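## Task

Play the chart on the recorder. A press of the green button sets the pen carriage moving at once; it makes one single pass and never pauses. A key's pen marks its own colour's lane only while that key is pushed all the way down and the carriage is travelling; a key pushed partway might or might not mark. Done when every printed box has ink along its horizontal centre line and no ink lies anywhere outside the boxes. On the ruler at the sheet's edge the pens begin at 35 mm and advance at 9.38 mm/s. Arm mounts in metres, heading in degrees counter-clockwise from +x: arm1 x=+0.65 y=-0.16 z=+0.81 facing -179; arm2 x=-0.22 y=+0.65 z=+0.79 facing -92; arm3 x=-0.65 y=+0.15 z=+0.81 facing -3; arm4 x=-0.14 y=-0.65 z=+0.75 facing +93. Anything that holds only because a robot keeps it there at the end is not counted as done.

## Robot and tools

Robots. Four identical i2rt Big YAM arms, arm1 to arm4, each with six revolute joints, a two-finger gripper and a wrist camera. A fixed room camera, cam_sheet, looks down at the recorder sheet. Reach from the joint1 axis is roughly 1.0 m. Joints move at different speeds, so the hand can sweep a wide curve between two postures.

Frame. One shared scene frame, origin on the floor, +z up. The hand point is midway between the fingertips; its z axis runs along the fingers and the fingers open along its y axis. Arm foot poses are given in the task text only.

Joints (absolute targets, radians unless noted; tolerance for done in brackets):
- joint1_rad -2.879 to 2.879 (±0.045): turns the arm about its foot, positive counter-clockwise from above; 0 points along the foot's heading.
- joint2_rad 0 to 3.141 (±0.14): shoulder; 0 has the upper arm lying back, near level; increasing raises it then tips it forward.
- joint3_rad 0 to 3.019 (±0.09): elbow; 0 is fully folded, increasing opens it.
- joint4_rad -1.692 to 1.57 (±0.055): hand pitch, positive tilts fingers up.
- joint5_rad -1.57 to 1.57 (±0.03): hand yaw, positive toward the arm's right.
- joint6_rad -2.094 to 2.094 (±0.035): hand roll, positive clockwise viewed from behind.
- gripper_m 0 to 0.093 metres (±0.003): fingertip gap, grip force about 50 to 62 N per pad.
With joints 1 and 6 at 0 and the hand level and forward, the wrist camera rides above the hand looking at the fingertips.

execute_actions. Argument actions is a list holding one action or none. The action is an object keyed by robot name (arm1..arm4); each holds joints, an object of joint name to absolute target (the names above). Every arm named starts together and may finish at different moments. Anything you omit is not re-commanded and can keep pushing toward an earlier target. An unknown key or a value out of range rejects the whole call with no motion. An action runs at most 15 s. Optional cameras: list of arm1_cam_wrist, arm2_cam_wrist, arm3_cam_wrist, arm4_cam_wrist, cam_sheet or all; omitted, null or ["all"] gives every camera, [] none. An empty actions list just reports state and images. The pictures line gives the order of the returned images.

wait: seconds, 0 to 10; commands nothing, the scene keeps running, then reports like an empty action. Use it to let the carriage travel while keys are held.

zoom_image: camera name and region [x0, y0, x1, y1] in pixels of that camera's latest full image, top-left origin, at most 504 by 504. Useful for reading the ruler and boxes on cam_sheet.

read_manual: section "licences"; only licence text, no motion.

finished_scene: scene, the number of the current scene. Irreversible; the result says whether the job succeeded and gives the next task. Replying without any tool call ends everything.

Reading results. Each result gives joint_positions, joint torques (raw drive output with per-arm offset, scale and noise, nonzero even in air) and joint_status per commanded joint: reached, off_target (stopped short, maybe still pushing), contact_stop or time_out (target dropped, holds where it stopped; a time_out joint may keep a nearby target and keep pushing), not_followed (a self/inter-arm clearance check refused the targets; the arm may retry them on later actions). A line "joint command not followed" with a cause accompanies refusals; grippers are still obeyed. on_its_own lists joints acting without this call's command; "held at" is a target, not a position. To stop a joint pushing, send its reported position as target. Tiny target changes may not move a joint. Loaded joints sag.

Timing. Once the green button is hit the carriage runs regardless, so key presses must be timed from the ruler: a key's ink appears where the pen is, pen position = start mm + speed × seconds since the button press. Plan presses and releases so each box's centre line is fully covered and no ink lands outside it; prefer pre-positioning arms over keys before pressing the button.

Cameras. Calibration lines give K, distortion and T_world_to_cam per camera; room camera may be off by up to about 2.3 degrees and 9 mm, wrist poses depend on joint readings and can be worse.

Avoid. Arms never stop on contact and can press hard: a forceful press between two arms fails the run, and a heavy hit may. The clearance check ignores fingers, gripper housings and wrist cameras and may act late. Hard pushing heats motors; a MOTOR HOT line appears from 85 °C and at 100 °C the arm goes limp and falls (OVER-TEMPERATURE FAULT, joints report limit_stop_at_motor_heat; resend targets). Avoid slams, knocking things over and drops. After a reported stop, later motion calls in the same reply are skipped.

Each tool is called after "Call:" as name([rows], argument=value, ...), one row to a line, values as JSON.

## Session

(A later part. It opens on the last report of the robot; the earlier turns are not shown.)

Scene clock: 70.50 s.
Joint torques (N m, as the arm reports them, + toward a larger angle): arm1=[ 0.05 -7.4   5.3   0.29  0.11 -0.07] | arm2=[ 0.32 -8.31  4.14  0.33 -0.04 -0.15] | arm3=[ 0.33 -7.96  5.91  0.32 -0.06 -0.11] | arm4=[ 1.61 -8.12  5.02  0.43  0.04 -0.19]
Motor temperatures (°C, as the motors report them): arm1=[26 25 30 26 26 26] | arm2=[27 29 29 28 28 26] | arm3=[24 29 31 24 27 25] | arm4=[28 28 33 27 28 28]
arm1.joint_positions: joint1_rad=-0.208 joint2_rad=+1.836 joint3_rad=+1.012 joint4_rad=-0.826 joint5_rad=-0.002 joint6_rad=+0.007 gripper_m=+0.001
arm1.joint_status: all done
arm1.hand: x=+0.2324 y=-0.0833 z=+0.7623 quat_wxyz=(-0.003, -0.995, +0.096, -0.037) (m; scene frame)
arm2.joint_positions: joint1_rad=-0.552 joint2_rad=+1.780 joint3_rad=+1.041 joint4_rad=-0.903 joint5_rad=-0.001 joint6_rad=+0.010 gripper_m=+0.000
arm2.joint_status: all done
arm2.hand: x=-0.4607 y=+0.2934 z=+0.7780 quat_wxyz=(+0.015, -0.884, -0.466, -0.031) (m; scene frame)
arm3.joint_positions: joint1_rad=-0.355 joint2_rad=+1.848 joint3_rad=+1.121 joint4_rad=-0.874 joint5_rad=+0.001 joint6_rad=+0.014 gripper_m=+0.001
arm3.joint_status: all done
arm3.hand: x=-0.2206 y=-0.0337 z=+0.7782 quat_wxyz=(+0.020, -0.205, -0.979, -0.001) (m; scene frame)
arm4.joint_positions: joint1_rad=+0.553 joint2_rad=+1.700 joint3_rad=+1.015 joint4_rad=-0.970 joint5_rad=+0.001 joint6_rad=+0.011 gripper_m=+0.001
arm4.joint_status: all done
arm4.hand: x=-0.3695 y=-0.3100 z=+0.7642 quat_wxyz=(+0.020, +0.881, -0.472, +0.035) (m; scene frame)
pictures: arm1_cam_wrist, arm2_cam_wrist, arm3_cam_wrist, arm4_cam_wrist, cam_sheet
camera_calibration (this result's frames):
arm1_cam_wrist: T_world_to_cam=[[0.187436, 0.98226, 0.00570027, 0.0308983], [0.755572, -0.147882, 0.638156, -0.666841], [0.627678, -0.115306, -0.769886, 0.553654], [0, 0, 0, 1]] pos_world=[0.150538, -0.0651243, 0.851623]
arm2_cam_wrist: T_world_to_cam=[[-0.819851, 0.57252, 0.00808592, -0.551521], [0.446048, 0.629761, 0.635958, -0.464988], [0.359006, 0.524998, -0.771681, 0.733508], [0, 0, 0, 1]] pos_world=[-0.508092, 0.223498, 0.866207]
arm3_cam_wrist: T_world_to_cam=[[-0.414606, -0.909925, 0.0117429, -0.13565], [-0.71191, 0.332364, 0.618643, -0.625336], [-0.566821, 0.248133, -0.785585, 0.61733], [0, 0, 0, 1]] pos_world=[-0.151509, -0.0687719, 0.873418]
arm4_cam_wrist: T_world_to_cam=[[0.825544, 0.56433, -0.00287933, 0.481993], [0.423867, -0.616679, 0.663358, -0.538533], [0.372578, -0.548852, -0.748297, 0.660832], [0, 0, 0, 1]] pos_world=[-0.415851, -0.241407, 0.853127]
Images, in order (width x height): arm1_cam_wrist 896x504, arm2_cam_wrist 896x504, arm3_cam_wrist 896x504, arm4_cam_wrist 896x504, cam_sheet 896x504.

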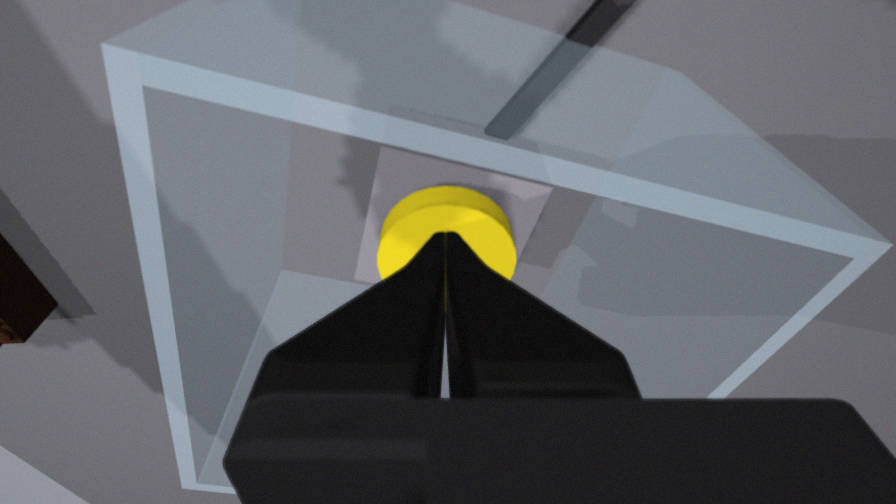

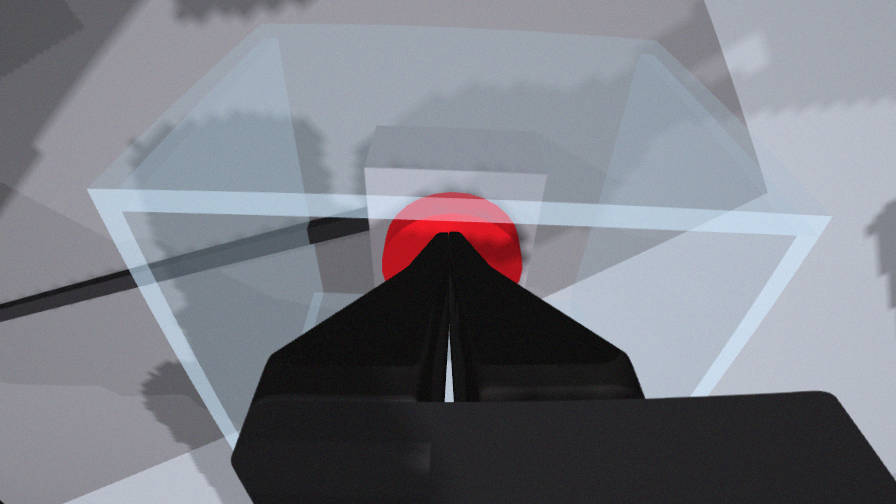

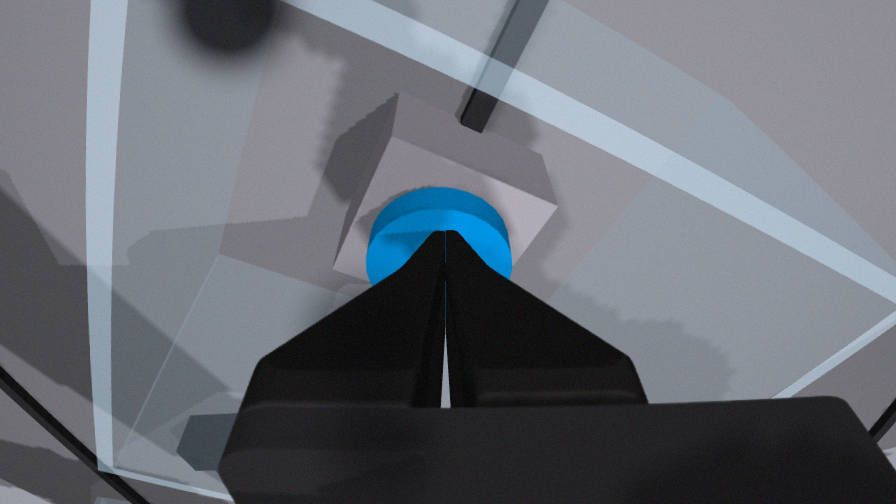

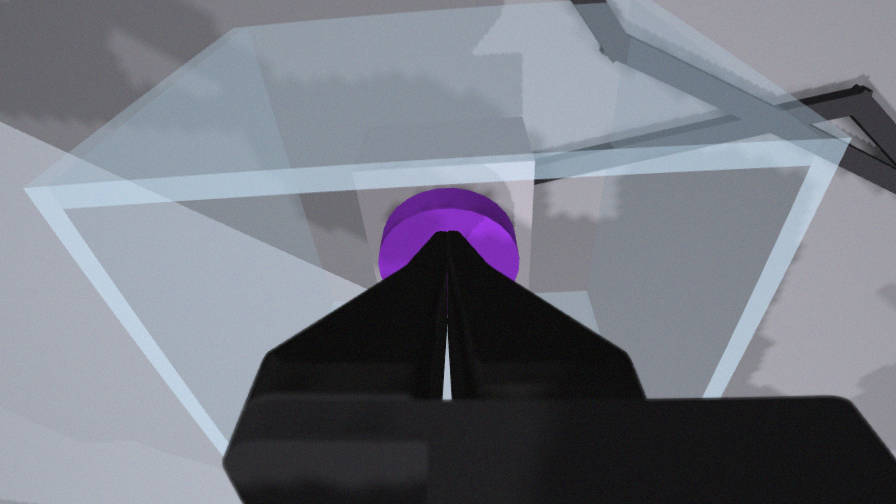

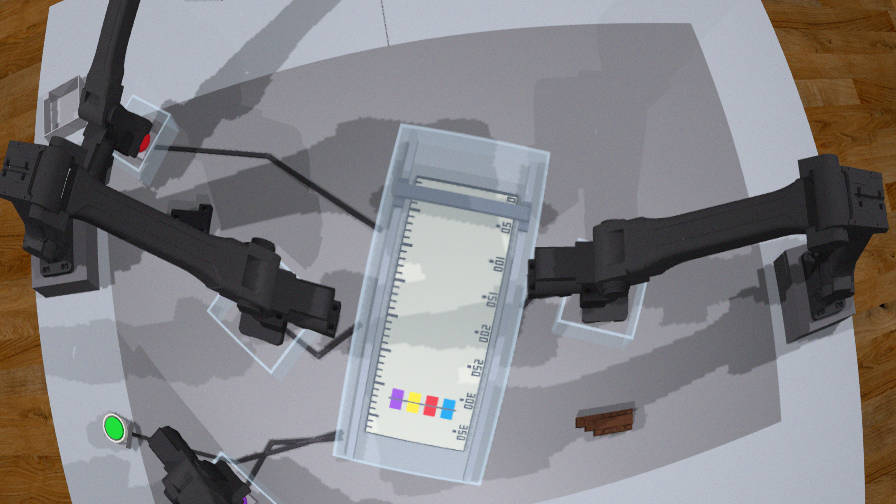

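Call:
execute_actions([
  {"arm1":{"joints":{"joint2_rad":1.72}},"arm2":{"joints":{"joint2_rad":1.68}},"arm3":{"joints":{"joint2_rad":1.5,"joint4_rad":-1.026}},"arm4":{"joints":{"joint2_rad":1.58}}},
], cameras=[])

Call:
execute_actions([
  {"arm3":{"joints":{"joint2_rad":1.387,"joint3_rad":0.842}}},
], cameras=[])

Call:
execute_actions([
  {"arm3":{"joints":{"joint1_rad":-1.313}}},
], cameras=["arm3_cam_wrist","cam_sheet"])

Call:
zoom_image(camera="cam_sheet", region=[350, 340, 500, 460])

Scene clock: 80.50 s.
Joint torques (N m, as the arm reports them, + toward a larger angle): arm1=[  0.06 -11.57   6.88   0.49   0.11  -0.07] | arm2=[  0.32 -14.23   6.04   0.47  -0.04  -0.14] | arm3=[ 0.75 -7.92 10.71  0.56 -0.02 -0.1 ] | arm4=[  1.62 -10.56   6.69   0.66   0.03  -0.19]
Motor temperatures (°C, as the motors report them): arm1=[26 25 30 26 26 26] | arm2=[27 29 28 28 28 26] | arm3=[24 29 30 24 27 25] | arm4=[28 28 32 27 28 28]
arm1.joint_positions: joint1_rad=-0.208 joint2_rad=+1.721 joint3_rad=+1.002 joint4_rad=-0.826 joint5_rad=-0.002 joint6_rad=+0.007 gripper_m=+0.001
arm1.joint_status: all done
arm1.hand: x=+0.2202 y=-0.0811 z=+0.8069 quat_wxyz=(+0.002, -0.995, +0.096, +0.015) (m; scene frame)
arm2.joint_positions: joint1_rad=-0.552 joint2_rad=+1.691 joint3_rad=+1.020 joint4_rad=-0.903 joint5_rad=-0.001 joint6_rad=+0.010 gripper_m=+0.000
arm2.joint_status: all done
arm2.hand: x=-0.4615 y=+0.2923 z=+0.8088 quat_wxyz=(-0.001, -0.884, -0.467, -0.001) (m; scene frame)
arm3.joint_positions: joint1_rad=-0.355 joint2_rad=+1.475 joint3_rad=+1.092 joint4_rad=-1.015 joint5_rad=+0.001 joint6_rad=+0.014 gripper_m=+0.001
arm3.joint_status: all done
arm3.hand: x=-0.2365 y=-0.0263 z=+0.9306 quat_wxyz=(-0.079, -0.204, -0.976, +0.018) (m; scene frame)
arm4.joint_positions: joint1_rad=+0.553 joint2_rad=+1.571 joint3_rad=+1.000 joint4_rad=-0.968 joint5_rad=+0.001 joint6_rad=+0.011 gripper_m=+0.001
arm4.joint_status: all done
arm4.hand: x=-0.3724 y=-0.3054 z=+0.8103 quat_wxyz=(-0.006, +0.881, -0.472, -0.016) (m; scene frame)
pictures: none
No camera images: the call's "cameras" was empty. Leave "cameras" out to get every camera's image.

Scene clock: 81.53 s.
Joint torques (N m, as the arm reports them, + toward a larger angle): arm1=[  0.05 -11.81   6.92   0.5    0.11  -0.07] | arm2=[  0.33 -14.26   6.05   0.47  -0.04  -0.15] | arm3=[-0.09 -7.43  9.35  0.2  -0.03 -0.11] | arm4=[  1.38 -10.68   6.71   0.59   0.03  -0.19]
Motor temperatures (°C, as the motors report them): arm1=[26 25 30 26 26 26] | arm2=[27 29 28 28 28 26] | arm3=[24 29 30 24 27 25] | arm4=[28 28 32 27 28 28]
arm1.joint_positions: joint1_rad=-0.208 joint2_rad=+1.721 joint3_rad=+1.002 joint4_rad=-0.826 joint5_rad=-0.002 joint6_rad=+0.007 gripper_m=+0.001
arm1.joint_status: not commanded
arm1.hand: x=+0.2202 y=-0.0811 z=+0.8069 quat_wxyz=(+0.002, -0.995, +0.096, +0.015) (m; scene frame)
arm2.joint_positions: joint1_rad=-0.552 joint2_rad=+1.691 joint3_rad=+1.020 joint4_rad=-0.903 joint5_rad=-0.001 joint6_rad=+0.010 gripper_m=+0.000
arm2.joint_status: not commanded
arm2.hand: x=-0.4615 y=+0.2923 z=+0.8088 quat_wxyz=(-0.001, -0.884, -0.467, -0.001) (m; scene frame)
arm3.joint_positions: joint1_rad=-0.355 joint2_rad=+1.389 joint3_rad=+0.840 joint4_rad=-1.018 joint5_rad=+0.001 joint6_rad=+0.014 gripper_m=+0.001
arm3.joint_status: all done
arm3.hand: x=-0.3318 y=+0.0136 z=+0.8730 quat_wxyz=(+0.003, -0.205, -0.979, +0.002) (m; scene frame)
arm4.joint_positions: joint1_rad=+0.553 joint2_rad=+1.571 joint3_rad=+1.000 joint4_rad=-0.968 joint5_rad=+0.001 joint6_rad=+0.011 gripper_m=+0.001
arm4.joint_status: not commanded
arm4.hand: x=-0.3724 y=-0.3054 z=+0.8103 quat_wxyz=(-0.006, +0.881, -0.472, -0.016) (m; scene frame)
pictures: none
No camera images: the call's "cameras" was empty. Leave "cameras" out to get every camera's image.

Scene clock: 84.50 s.
Joint torques (N m, as the arm reports them, + toward a larger angle): arm1=[  0.03 -11.74   6.89   0.49   0.11  -0.07] | arm2=[  0.33 -14.28   6.05   0.47  -0.04  -0.15] | arm3=[-0.02 -8.23  8.92  0.23 -0.03 -0.1 ] | arm4=[  1.39 -10.7    6.81   0.64   0.03  -0.19]
Motor temperatures (°C, as the motors report them): arm1=[26 25 30 25 26 26] | arm2=[27 29 28 28 28 26] | arm3=[24 29 30 24 27 25] | arm4=[28 28 32 27 28 28]
arm1.joint_positions: joint1_rad=-0.208 joint2_rad=+1.721 joint3_rad=+1.002 joint4_rad=-0.826 joint5_rad=-0.002 joint6_rad=+0.007 gripper_m=+0.001
arm1.joint_status: not commanded
arm1.hand: x=+0.2202 y=-0.0811 z=+0.8069 quat_wxyz=(+0.002, -0.995, +0.096, +0.015) (m; scene frame)
arm2.joint_positions: joint1_rad=-0.552 joint2_rad=+1.691 joint3_rad=+1.020 joint4_rad=-0.903 joint5_rad=-0.001 joint6_rad=+0.010 gripper_m=+0.000
arm2.joint_status: not commanded
arm2.hand: x=-0.4615 y=+0.2923 z=+0.8088 quat_wxyz=(-0.001, -0.884, -0.467, -0.001) (m; scene frame)
arm3.joint_positions: joint1_rad=-0.749 joint2_rad=+1.389 joint3_rad=+0.840 joint4_rad=-1.018 joint5_rad=+0.001 joint6_rad=+0.013 gripper_m=+0.001
arm3.joint_status: joint1_rad time_out (moved -0.394 of -0.958)
arm3.on_its_own: joint1_rad is held at -0.754, not at your -1.313, since a time_out
arm3.hand: x=-0.4083 y=-0.0988 z=+0.8739 quat_wxyz=(+0.003, -0.392, -0.920, +0.003) (m; scene frame)
arm4.joint_positions: joint1_rad=+0.553 joint2_rad=+1.571 joint3_rad=+1.000 joint4_rad=-0.968 joint5_rad=+0.001 joint6_rad=+0.011 gripper_m=+0.001
arm4.joint_status: not commanded
arm4.hand: x=-0.3724 y=-0.3054 z=+0.8103 quat_wxyz=(-0.006, +0.881, -0.472, -0.016) (m; scene frame)
pictures: arm3_cam_wrist, cam_sheet
joint command not followed: on one or more control steps a check withheld the commanded joint targets of the arm3 arm, and it was not sent them on those steps.
cause: the commanded joint targets would bring a part of the robot too close to another arm (this arm's wrist (the part past joint 4) and the other arm's wrist (the part past joint 4)); next, command targets that bring no part of the robot closer to that arm.
camera_calibration (this result's frames):
arm3_cam_wrist: T_world_to_cam=[[-0.731812, -0.681365, 0.0139047, -0.38265], [-0.544382, 0.596718, 0.589556, -0.676548], [-0.41, 0.423874, -0.807608, 0.702932], [0, 0, 0, 1]] pos_world=[-0.360126, -0.154971, 0.971877]
Images, in order (width x height): arm3_cam_wrist 896x504, cam_sheet 896x504.

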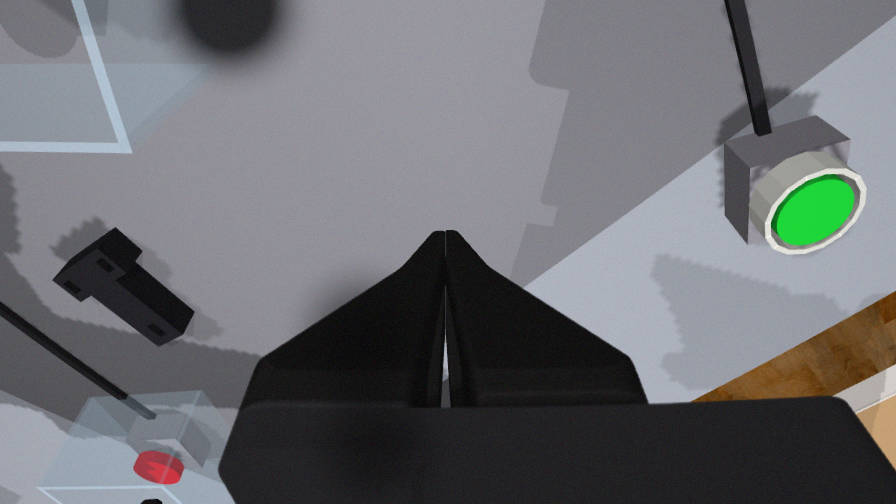

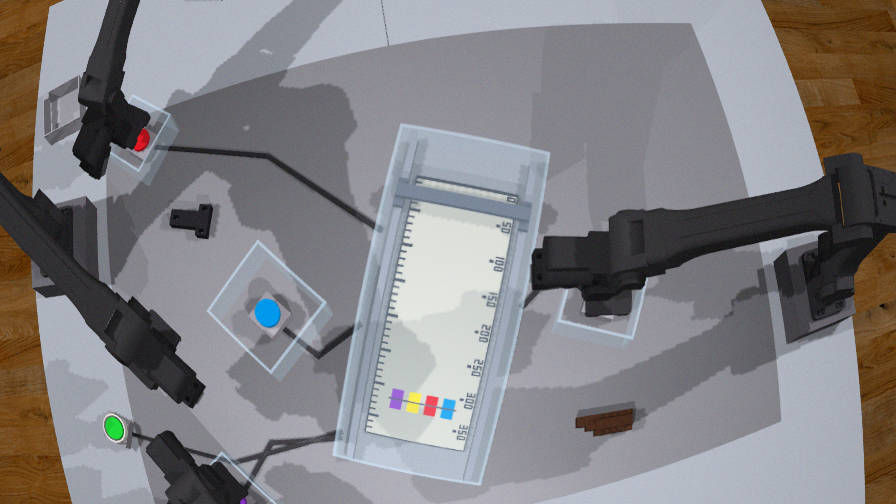

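Region (350, 340, 500, 460) of cam_sheet's 896x504 image, scaled by 3.360, with more detail than that image has; it fills the top 403 rows of this view, and the rest is white.

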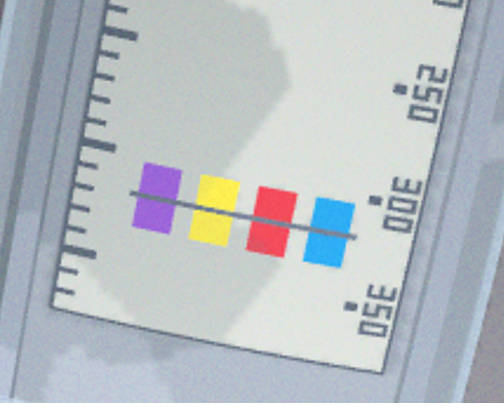

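Call:
execute_actions([
  {"arm3":{"joints":{"joint2_rad":1.177,"joint3_rad":0.658}}},
], cameras=[])

Call:
execute_actions([
  {"arm3":{"joints":{"joint1_rad":-1.313}}},
], cameras=[])

Call:
execute_actions([
  {"arm3":{"joints":{"joint2_rad":1.387,"joint3_rad":0.842}}},
], cameras=["arm3_cam_wrist"])

Scene clock: 90.50 s.
Joint torques (N m, as the arm reports them, + toward a larger angle): arm1=[  0.06 -11.75   6.87   0.5    0.11  -0.07] | arm2=[  0.34 -14.28   6.04   0.48  -0.04  -0.14] | arm3=[-0.17 -5.49  8.98  0.26  0.   -0.07] | arm4=[  1.52 -10.68   6.76   0.68   0.04  -0.18]
Motor temperatures (°C, as the motors report them): arm1=[26 25 30 25 26 26] | arm2=[27 29 28 28 28 26] | arm3=[24 29 31 24 27 25] | arm4=[28 28 32 27 28 28]
arm1.joint_positions: joint1_rad=-0.208 joint2_rad=+1.721 joint3_rad=+1.002 joint4_rad=-0.826 joint5_rad=-0.002 joint6_rad=+0.007 gripper_m=+0.001
arm1.joint_status: not commanded
arm1.hand: x=+0.2202 y=-0.0811 z=+0.8069 quat_wxyz=(+0.002, -0.995, +0.096, +0.015) (m; scene frame)
arm2.joint_positions: joint1_rad=-0.552 joint2_rad=+1.691 joint3_rad=+1.020 joint4_rad=-0.903 joint5_rad=-0.001 joint6_rad=+0.010 gripper_m=+0.000
arm2.joint_status: not commanded
arm2.hand: x=-0.4615 y=+0.2923 z=+0.8088 quat_wxyz=(-0.001, -0.884, -0.467, -0.001) (m; scene frame)
arm3.joint_positions: joint1_rad=-0.749 joint2_rad=+1.179 joint3_rad=+0.661 joint4_rad=-1.019 joint5_rad=+0.001 joint6_rad=+0.013 gripper_m=+0.001
arm3.joint_status: all done
arm3.on_its_own: joint1_rad is held at -0.754, not at your -1.313, since a time_out
arm3.hand: x=-0.4552 y=-0.0512 z=+0.8759 quat_wxyz=(-0.011, -0.392, -0.920, +0.009) (m; scene frame)
arm4.joint_positions: joint1_rad=+0.553 joint2_rad=+1.571 joint3_rad=+1.000 joint4_rad=-0.968 joint5_rad=+0.001 joint6_rad=+0.011 gripper_m=+0.001
arm4.joint_status: not commanded
arm4.hand: x=-0.3724 y=-0.3054 z=+0.8103 quat_wxyz=(-0.006, +0.881, -0.472, -0.016) (m; scene frame)
pictures: none
No camera images: the call's "cameras" was empty. Leave "cameras" out to get every camera's image.

Scene clock: 91.70 s.
Joint torques (N m, as the arm reports them, + toward a larger angle): arm1=[  0.06 -11.68   6.88   0.52   0.11  -0.07] | arm2=[  0.36 -14.28   6.04   0.48  -0.04  -0.15] | arm3=[-0.05 -5.56  8.95  0.42 -0.03 -0.07] | arm4=[  1.56 -10.73   6.76   0.63   0.04  -0.18]
Motor temperatures (°C, as the motors report them): arm1=[26 26 30 25 26 26] | arm2=[27 29 28 28 28 26] | arm3=[24 29 31 24 27 25] | arm4=[28 28 32 27 28 28]
arm1.joint_positions: joint1_rad=-0.208 joint2_rad=+1.721 joint3_rad=+1.002 joint4_rad=-0.826 joint5_rad=-0.002 joint6_rad=+0.007 gripper_m=+0.001
arm1.joint_status: not commanded
arm1.hand: x=+0.2202 y=-0.0811 z=+0.8069 quat_wxyz=(+0.002, -0.995, +0.096, +0.015) (m; scene frame)
arm2.joint_positions: joint1_rad=-0.552 joint2_rad=+1.691 joint3_rad=+1.020 joint4_rad=-0.903 joint5_rad=-0.001 joint6_rad=+0.010 gripper_m=+0.000
arm2.joint_status: not commanded
arm2.hand: x=-0.4615 y=+0.2923 z=+0.8088 quat_wxyz=(-0.001, -0.884, -0.467, -0.001) (m; scene frame)
arm3.joint_positions: joint1_rad=-1.311 joint2_rad=+1.179 joint3_rad=+0.661 joint4_rad=-1.019 joint5_rad=+0.001 joint6_rad=+0.013 gripper_m=+0.001
arm3.joint_status: all done
arm3.hand: x=-0.5917 y=-0.1249 z=+0.8774 quat_wxyz=(-0.009, -0.632, -0.775, +0.014) (m; scene frame)
arm4.joint_positions: joint1_rad=+0.553 joint2_rad=+1.571 joint3_rad=+1.000 joint4_rad=-0.968 joint5_rad=+0.001 joint6_rad=+0.011 gripper_m=+0.001
arm4.joint_status: not commanded
arm4.hand: x=-0.3724 y=-0.3054 z=+0.8103 quat_wxyz=(-0.006, +0.881, -0.472, -0.016) (m; scene frame)
pictures: none
No camera images: the call's "cameras" was empty. Leave "cameras" out to get every camera's image.

Scene clock: 92.53 s.
Joint torques (N m, as the arm reports them, + toward a larger angle): arm1=[  0.09 -11.75   6.88   0.51   0.11  -0.07] | arm2=[  0.34 -14.23   6.05   0.47  -0.04  -0.15] | arm3=[ 0.33 -6.34 11.43  0.34 -0.01 -0.12] | arm4=[  1.42 -10.86   6.77   0.64   0.03  -0.19]
Motor temperatures (°C, as the motors report them): arm1=[26 26 30 25 26 26] | arm2=[27 29 28 28 28 26] | arm3=[24 29 31 24 27 25] | arm4=[28 28 32 27 28 28]
arm1.joint_positions: joint1_rad=-0.208 joint2_rad=+1.721 joint3_rad=+1.002 joint4_rad=-0.826 joint5_rad=-0.002 joint6_rad=+0.007 gripper_m=+0.001
arm1.joint_status: not commanded
arm1.hand: x=+0.2202 y=-0.0811 z=+0.8069 quat_wxyz=(+0.002, -0.995, +0.096, +0.015) (m; scene frame)
arm2.joint_positions: joint1_rad=-0.552 joint2_rad=+1.691 joint3_rad=+1.020 joint4_rad=-0.903 joint5_rad=-0.001 joint6_rad=+0.010 gripper_m=+0.000
arm2.joint_status: not commanded
arm2.hand: x=-0.4615 y=+0.2923 z=+0.8088 quat_wxyz=(-0.001, -0.884, -0.467, -0.001) (m; scene frame)
arm3.joint_positions: joint1_rad=-1.311 joint2_rad=+1.373 joint3_rad=+0.809 joint4_rad=-1.020 joint5_rad=+0.001 joint6_rad=+0.013 gripper_m=+0.001
arm3.joint_status: all done
arm3.hand: x=-0.5803 y=-0.1772 z=+0.8708 quat_wxyz=(+0.009, -0.632, -0.775, +0.000) (m; scene frame)
arm4.joint_positions: joint1_rad=+0.553 joint2_rad=+1.571 joint3_rad=+1.000 joint4_rad=-0.968 joint5_rad=+0.001 joint6_rad=+0.011 gripper_m=+0.001
arm4.joint_status: not commanded
arm4.hand: x=-0.3724 y=-0.3054 z=+0.8103 quat_wxyz=(-0.006, +0.881, -0.472, -0.016) (m; scene frame)
pictures: arm3_cam_wrist
camera_calibration (this result's frames):
arm3_cam_wrist: T_world_to_cam=[[-0.982206, -0.187098, 0.0162964, -0.621679], [-0.140267, 0.788518, 0.598803, -0.461178], [-0.124885, 0.585862, -0.800731, 0.851333], [0, 0, 0, 1]] pos_world=[-0.568987, -0.251431, 0.967974]
Images, in order (width x height): arm3_cam_wrist 896x504.

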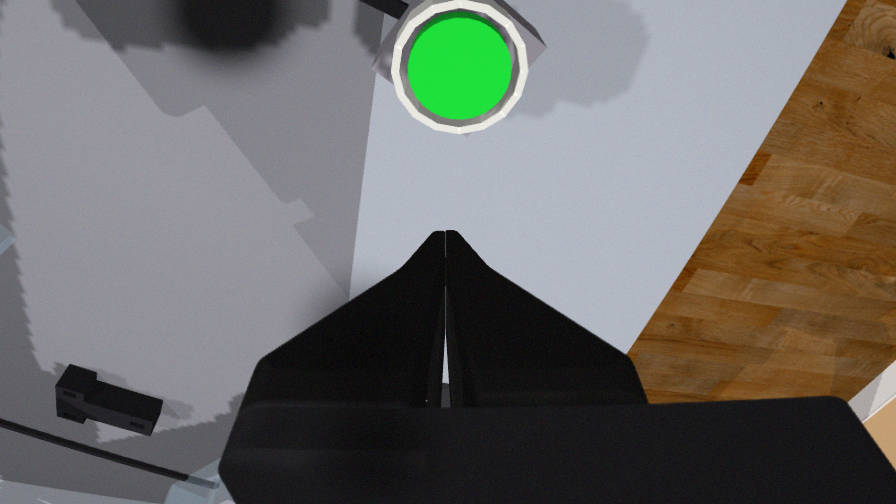

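Call:
execute_actions([
  {"arm3":{"joints":{"joint1_rad":-1.335,"joint2_rad":1.523,"joint3_rad":0.773,"joint4_rad":-0.821}}},
], cameras=["arm3_cam_wrist"])

Scene clock: 96.43 s.
Joint torques (N m, as the arm reports them, + toward a larger angle): arm1=[  0.06 -11.75   6.89   0.5    0.11  -0.07] | arm2=[  0.31 -14.27   6.05   0.48  -0.04  -0.15] | arm3=[-0.43 -7.79  7.49  1.02  0.01 -0.13] | arm4=[  1.64 -10.75   6.76   0.65   0.03  -0.19]
Motor temperatures (°C, as the motors report them): arm1=[26 26 30 25 26 26] | arm2=[27 29 28 28 28 26] | arm3=[24 29 31 24 27 25] | arm4=[28 29 32 27 28 28]
arm1.joint_positions: joint1_rad=-0.208 joint2_rad=+1.721 joint3_rad=+1.002 joint4_rad=-0.826 joint5_rad=-0.002 joint6_rad=+0.007 gripper_m=+0.001
arm1.joint_status: not commanded
arm1.hand: x=+0.2202 y=-0.0811 z=+0.8069 quat_wxyz=(+0.002, -0.995, +0.096, +0.015) (m; scene frame)
arm2.joint_positions: joint1_rad=-0.552 joint2_rad=+1.691 joint3_rad=+1.020 joint4_rad=-0.903 joint5_rad=-0.001 joint6_rad=+0.010 gripper_m=+0.000
arm2.joint_status: not commanded
arm2.hand: x=-0.4615 y=+0.2923 z=+0.8088 quat_wxyz=(-0.001, -0.884, -0.467, -0.001) (m; scene frame)
arm3.joint_positions: joint1_rad=-1.330 joint2_rad=+1.517 joint3_rad=+0.774 joint4_rad=-0.834 joint5_rad=+0.001 joint6_rad=+0.013 gripper_m=+0.001
arm3.joint_status: all done
arm3.hand: x=-0.5841 y=-0.1936 z=+0.8137 quat_wxyz=(+0.006, -0.639, -0.769, +0.002) (m; scene frame)
arm4.joint_positions: joint1_rad=+0.553 joint2_rad=+1.571 joint3_rad=+1.000 joint4_rad=-0.968 joint5_rad=+0.001 joint6_rad=+0.011 gripper_m=+0.001
arm4.joint_status: not commanded
arm4.hand: x=-0.3724 y=-0.3054 z=+0.8103 quat_wxyz=(-0.006, +0.881, -0.472, -0.016) (m; scene frame)
pictures: arm3_cam_wrist
camera_calibration (this result's frames):
arm3_cam_wrist: T_world_to_cam=[[-0.985606, -0.168288, 0.0161277, -0.625768], [-0.126067, 0.795171, 0.593136, -0.400405], [-0.112642, 0.582565, -0.804941, 0.82462], [0, 0, 0, 1]] pos_world=[-0.574351, -0.267314, 0.911357]
Images, in order (width x height): arm3_cam_wrist 896x504.

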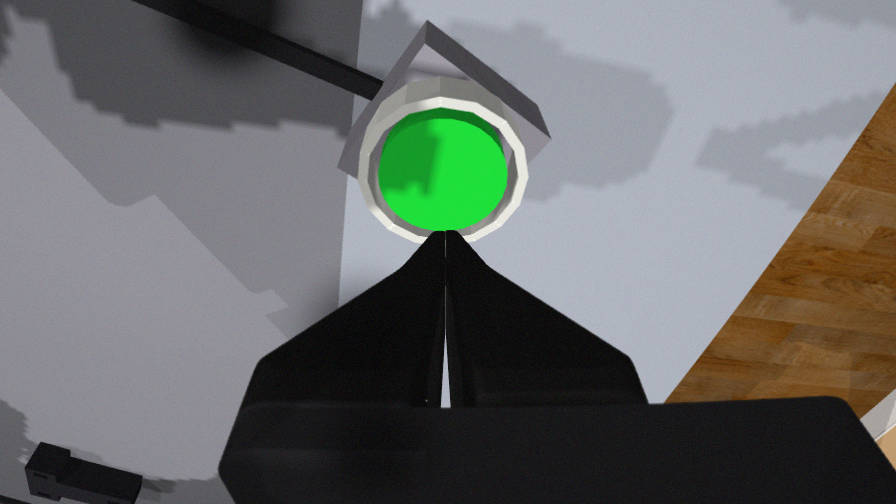

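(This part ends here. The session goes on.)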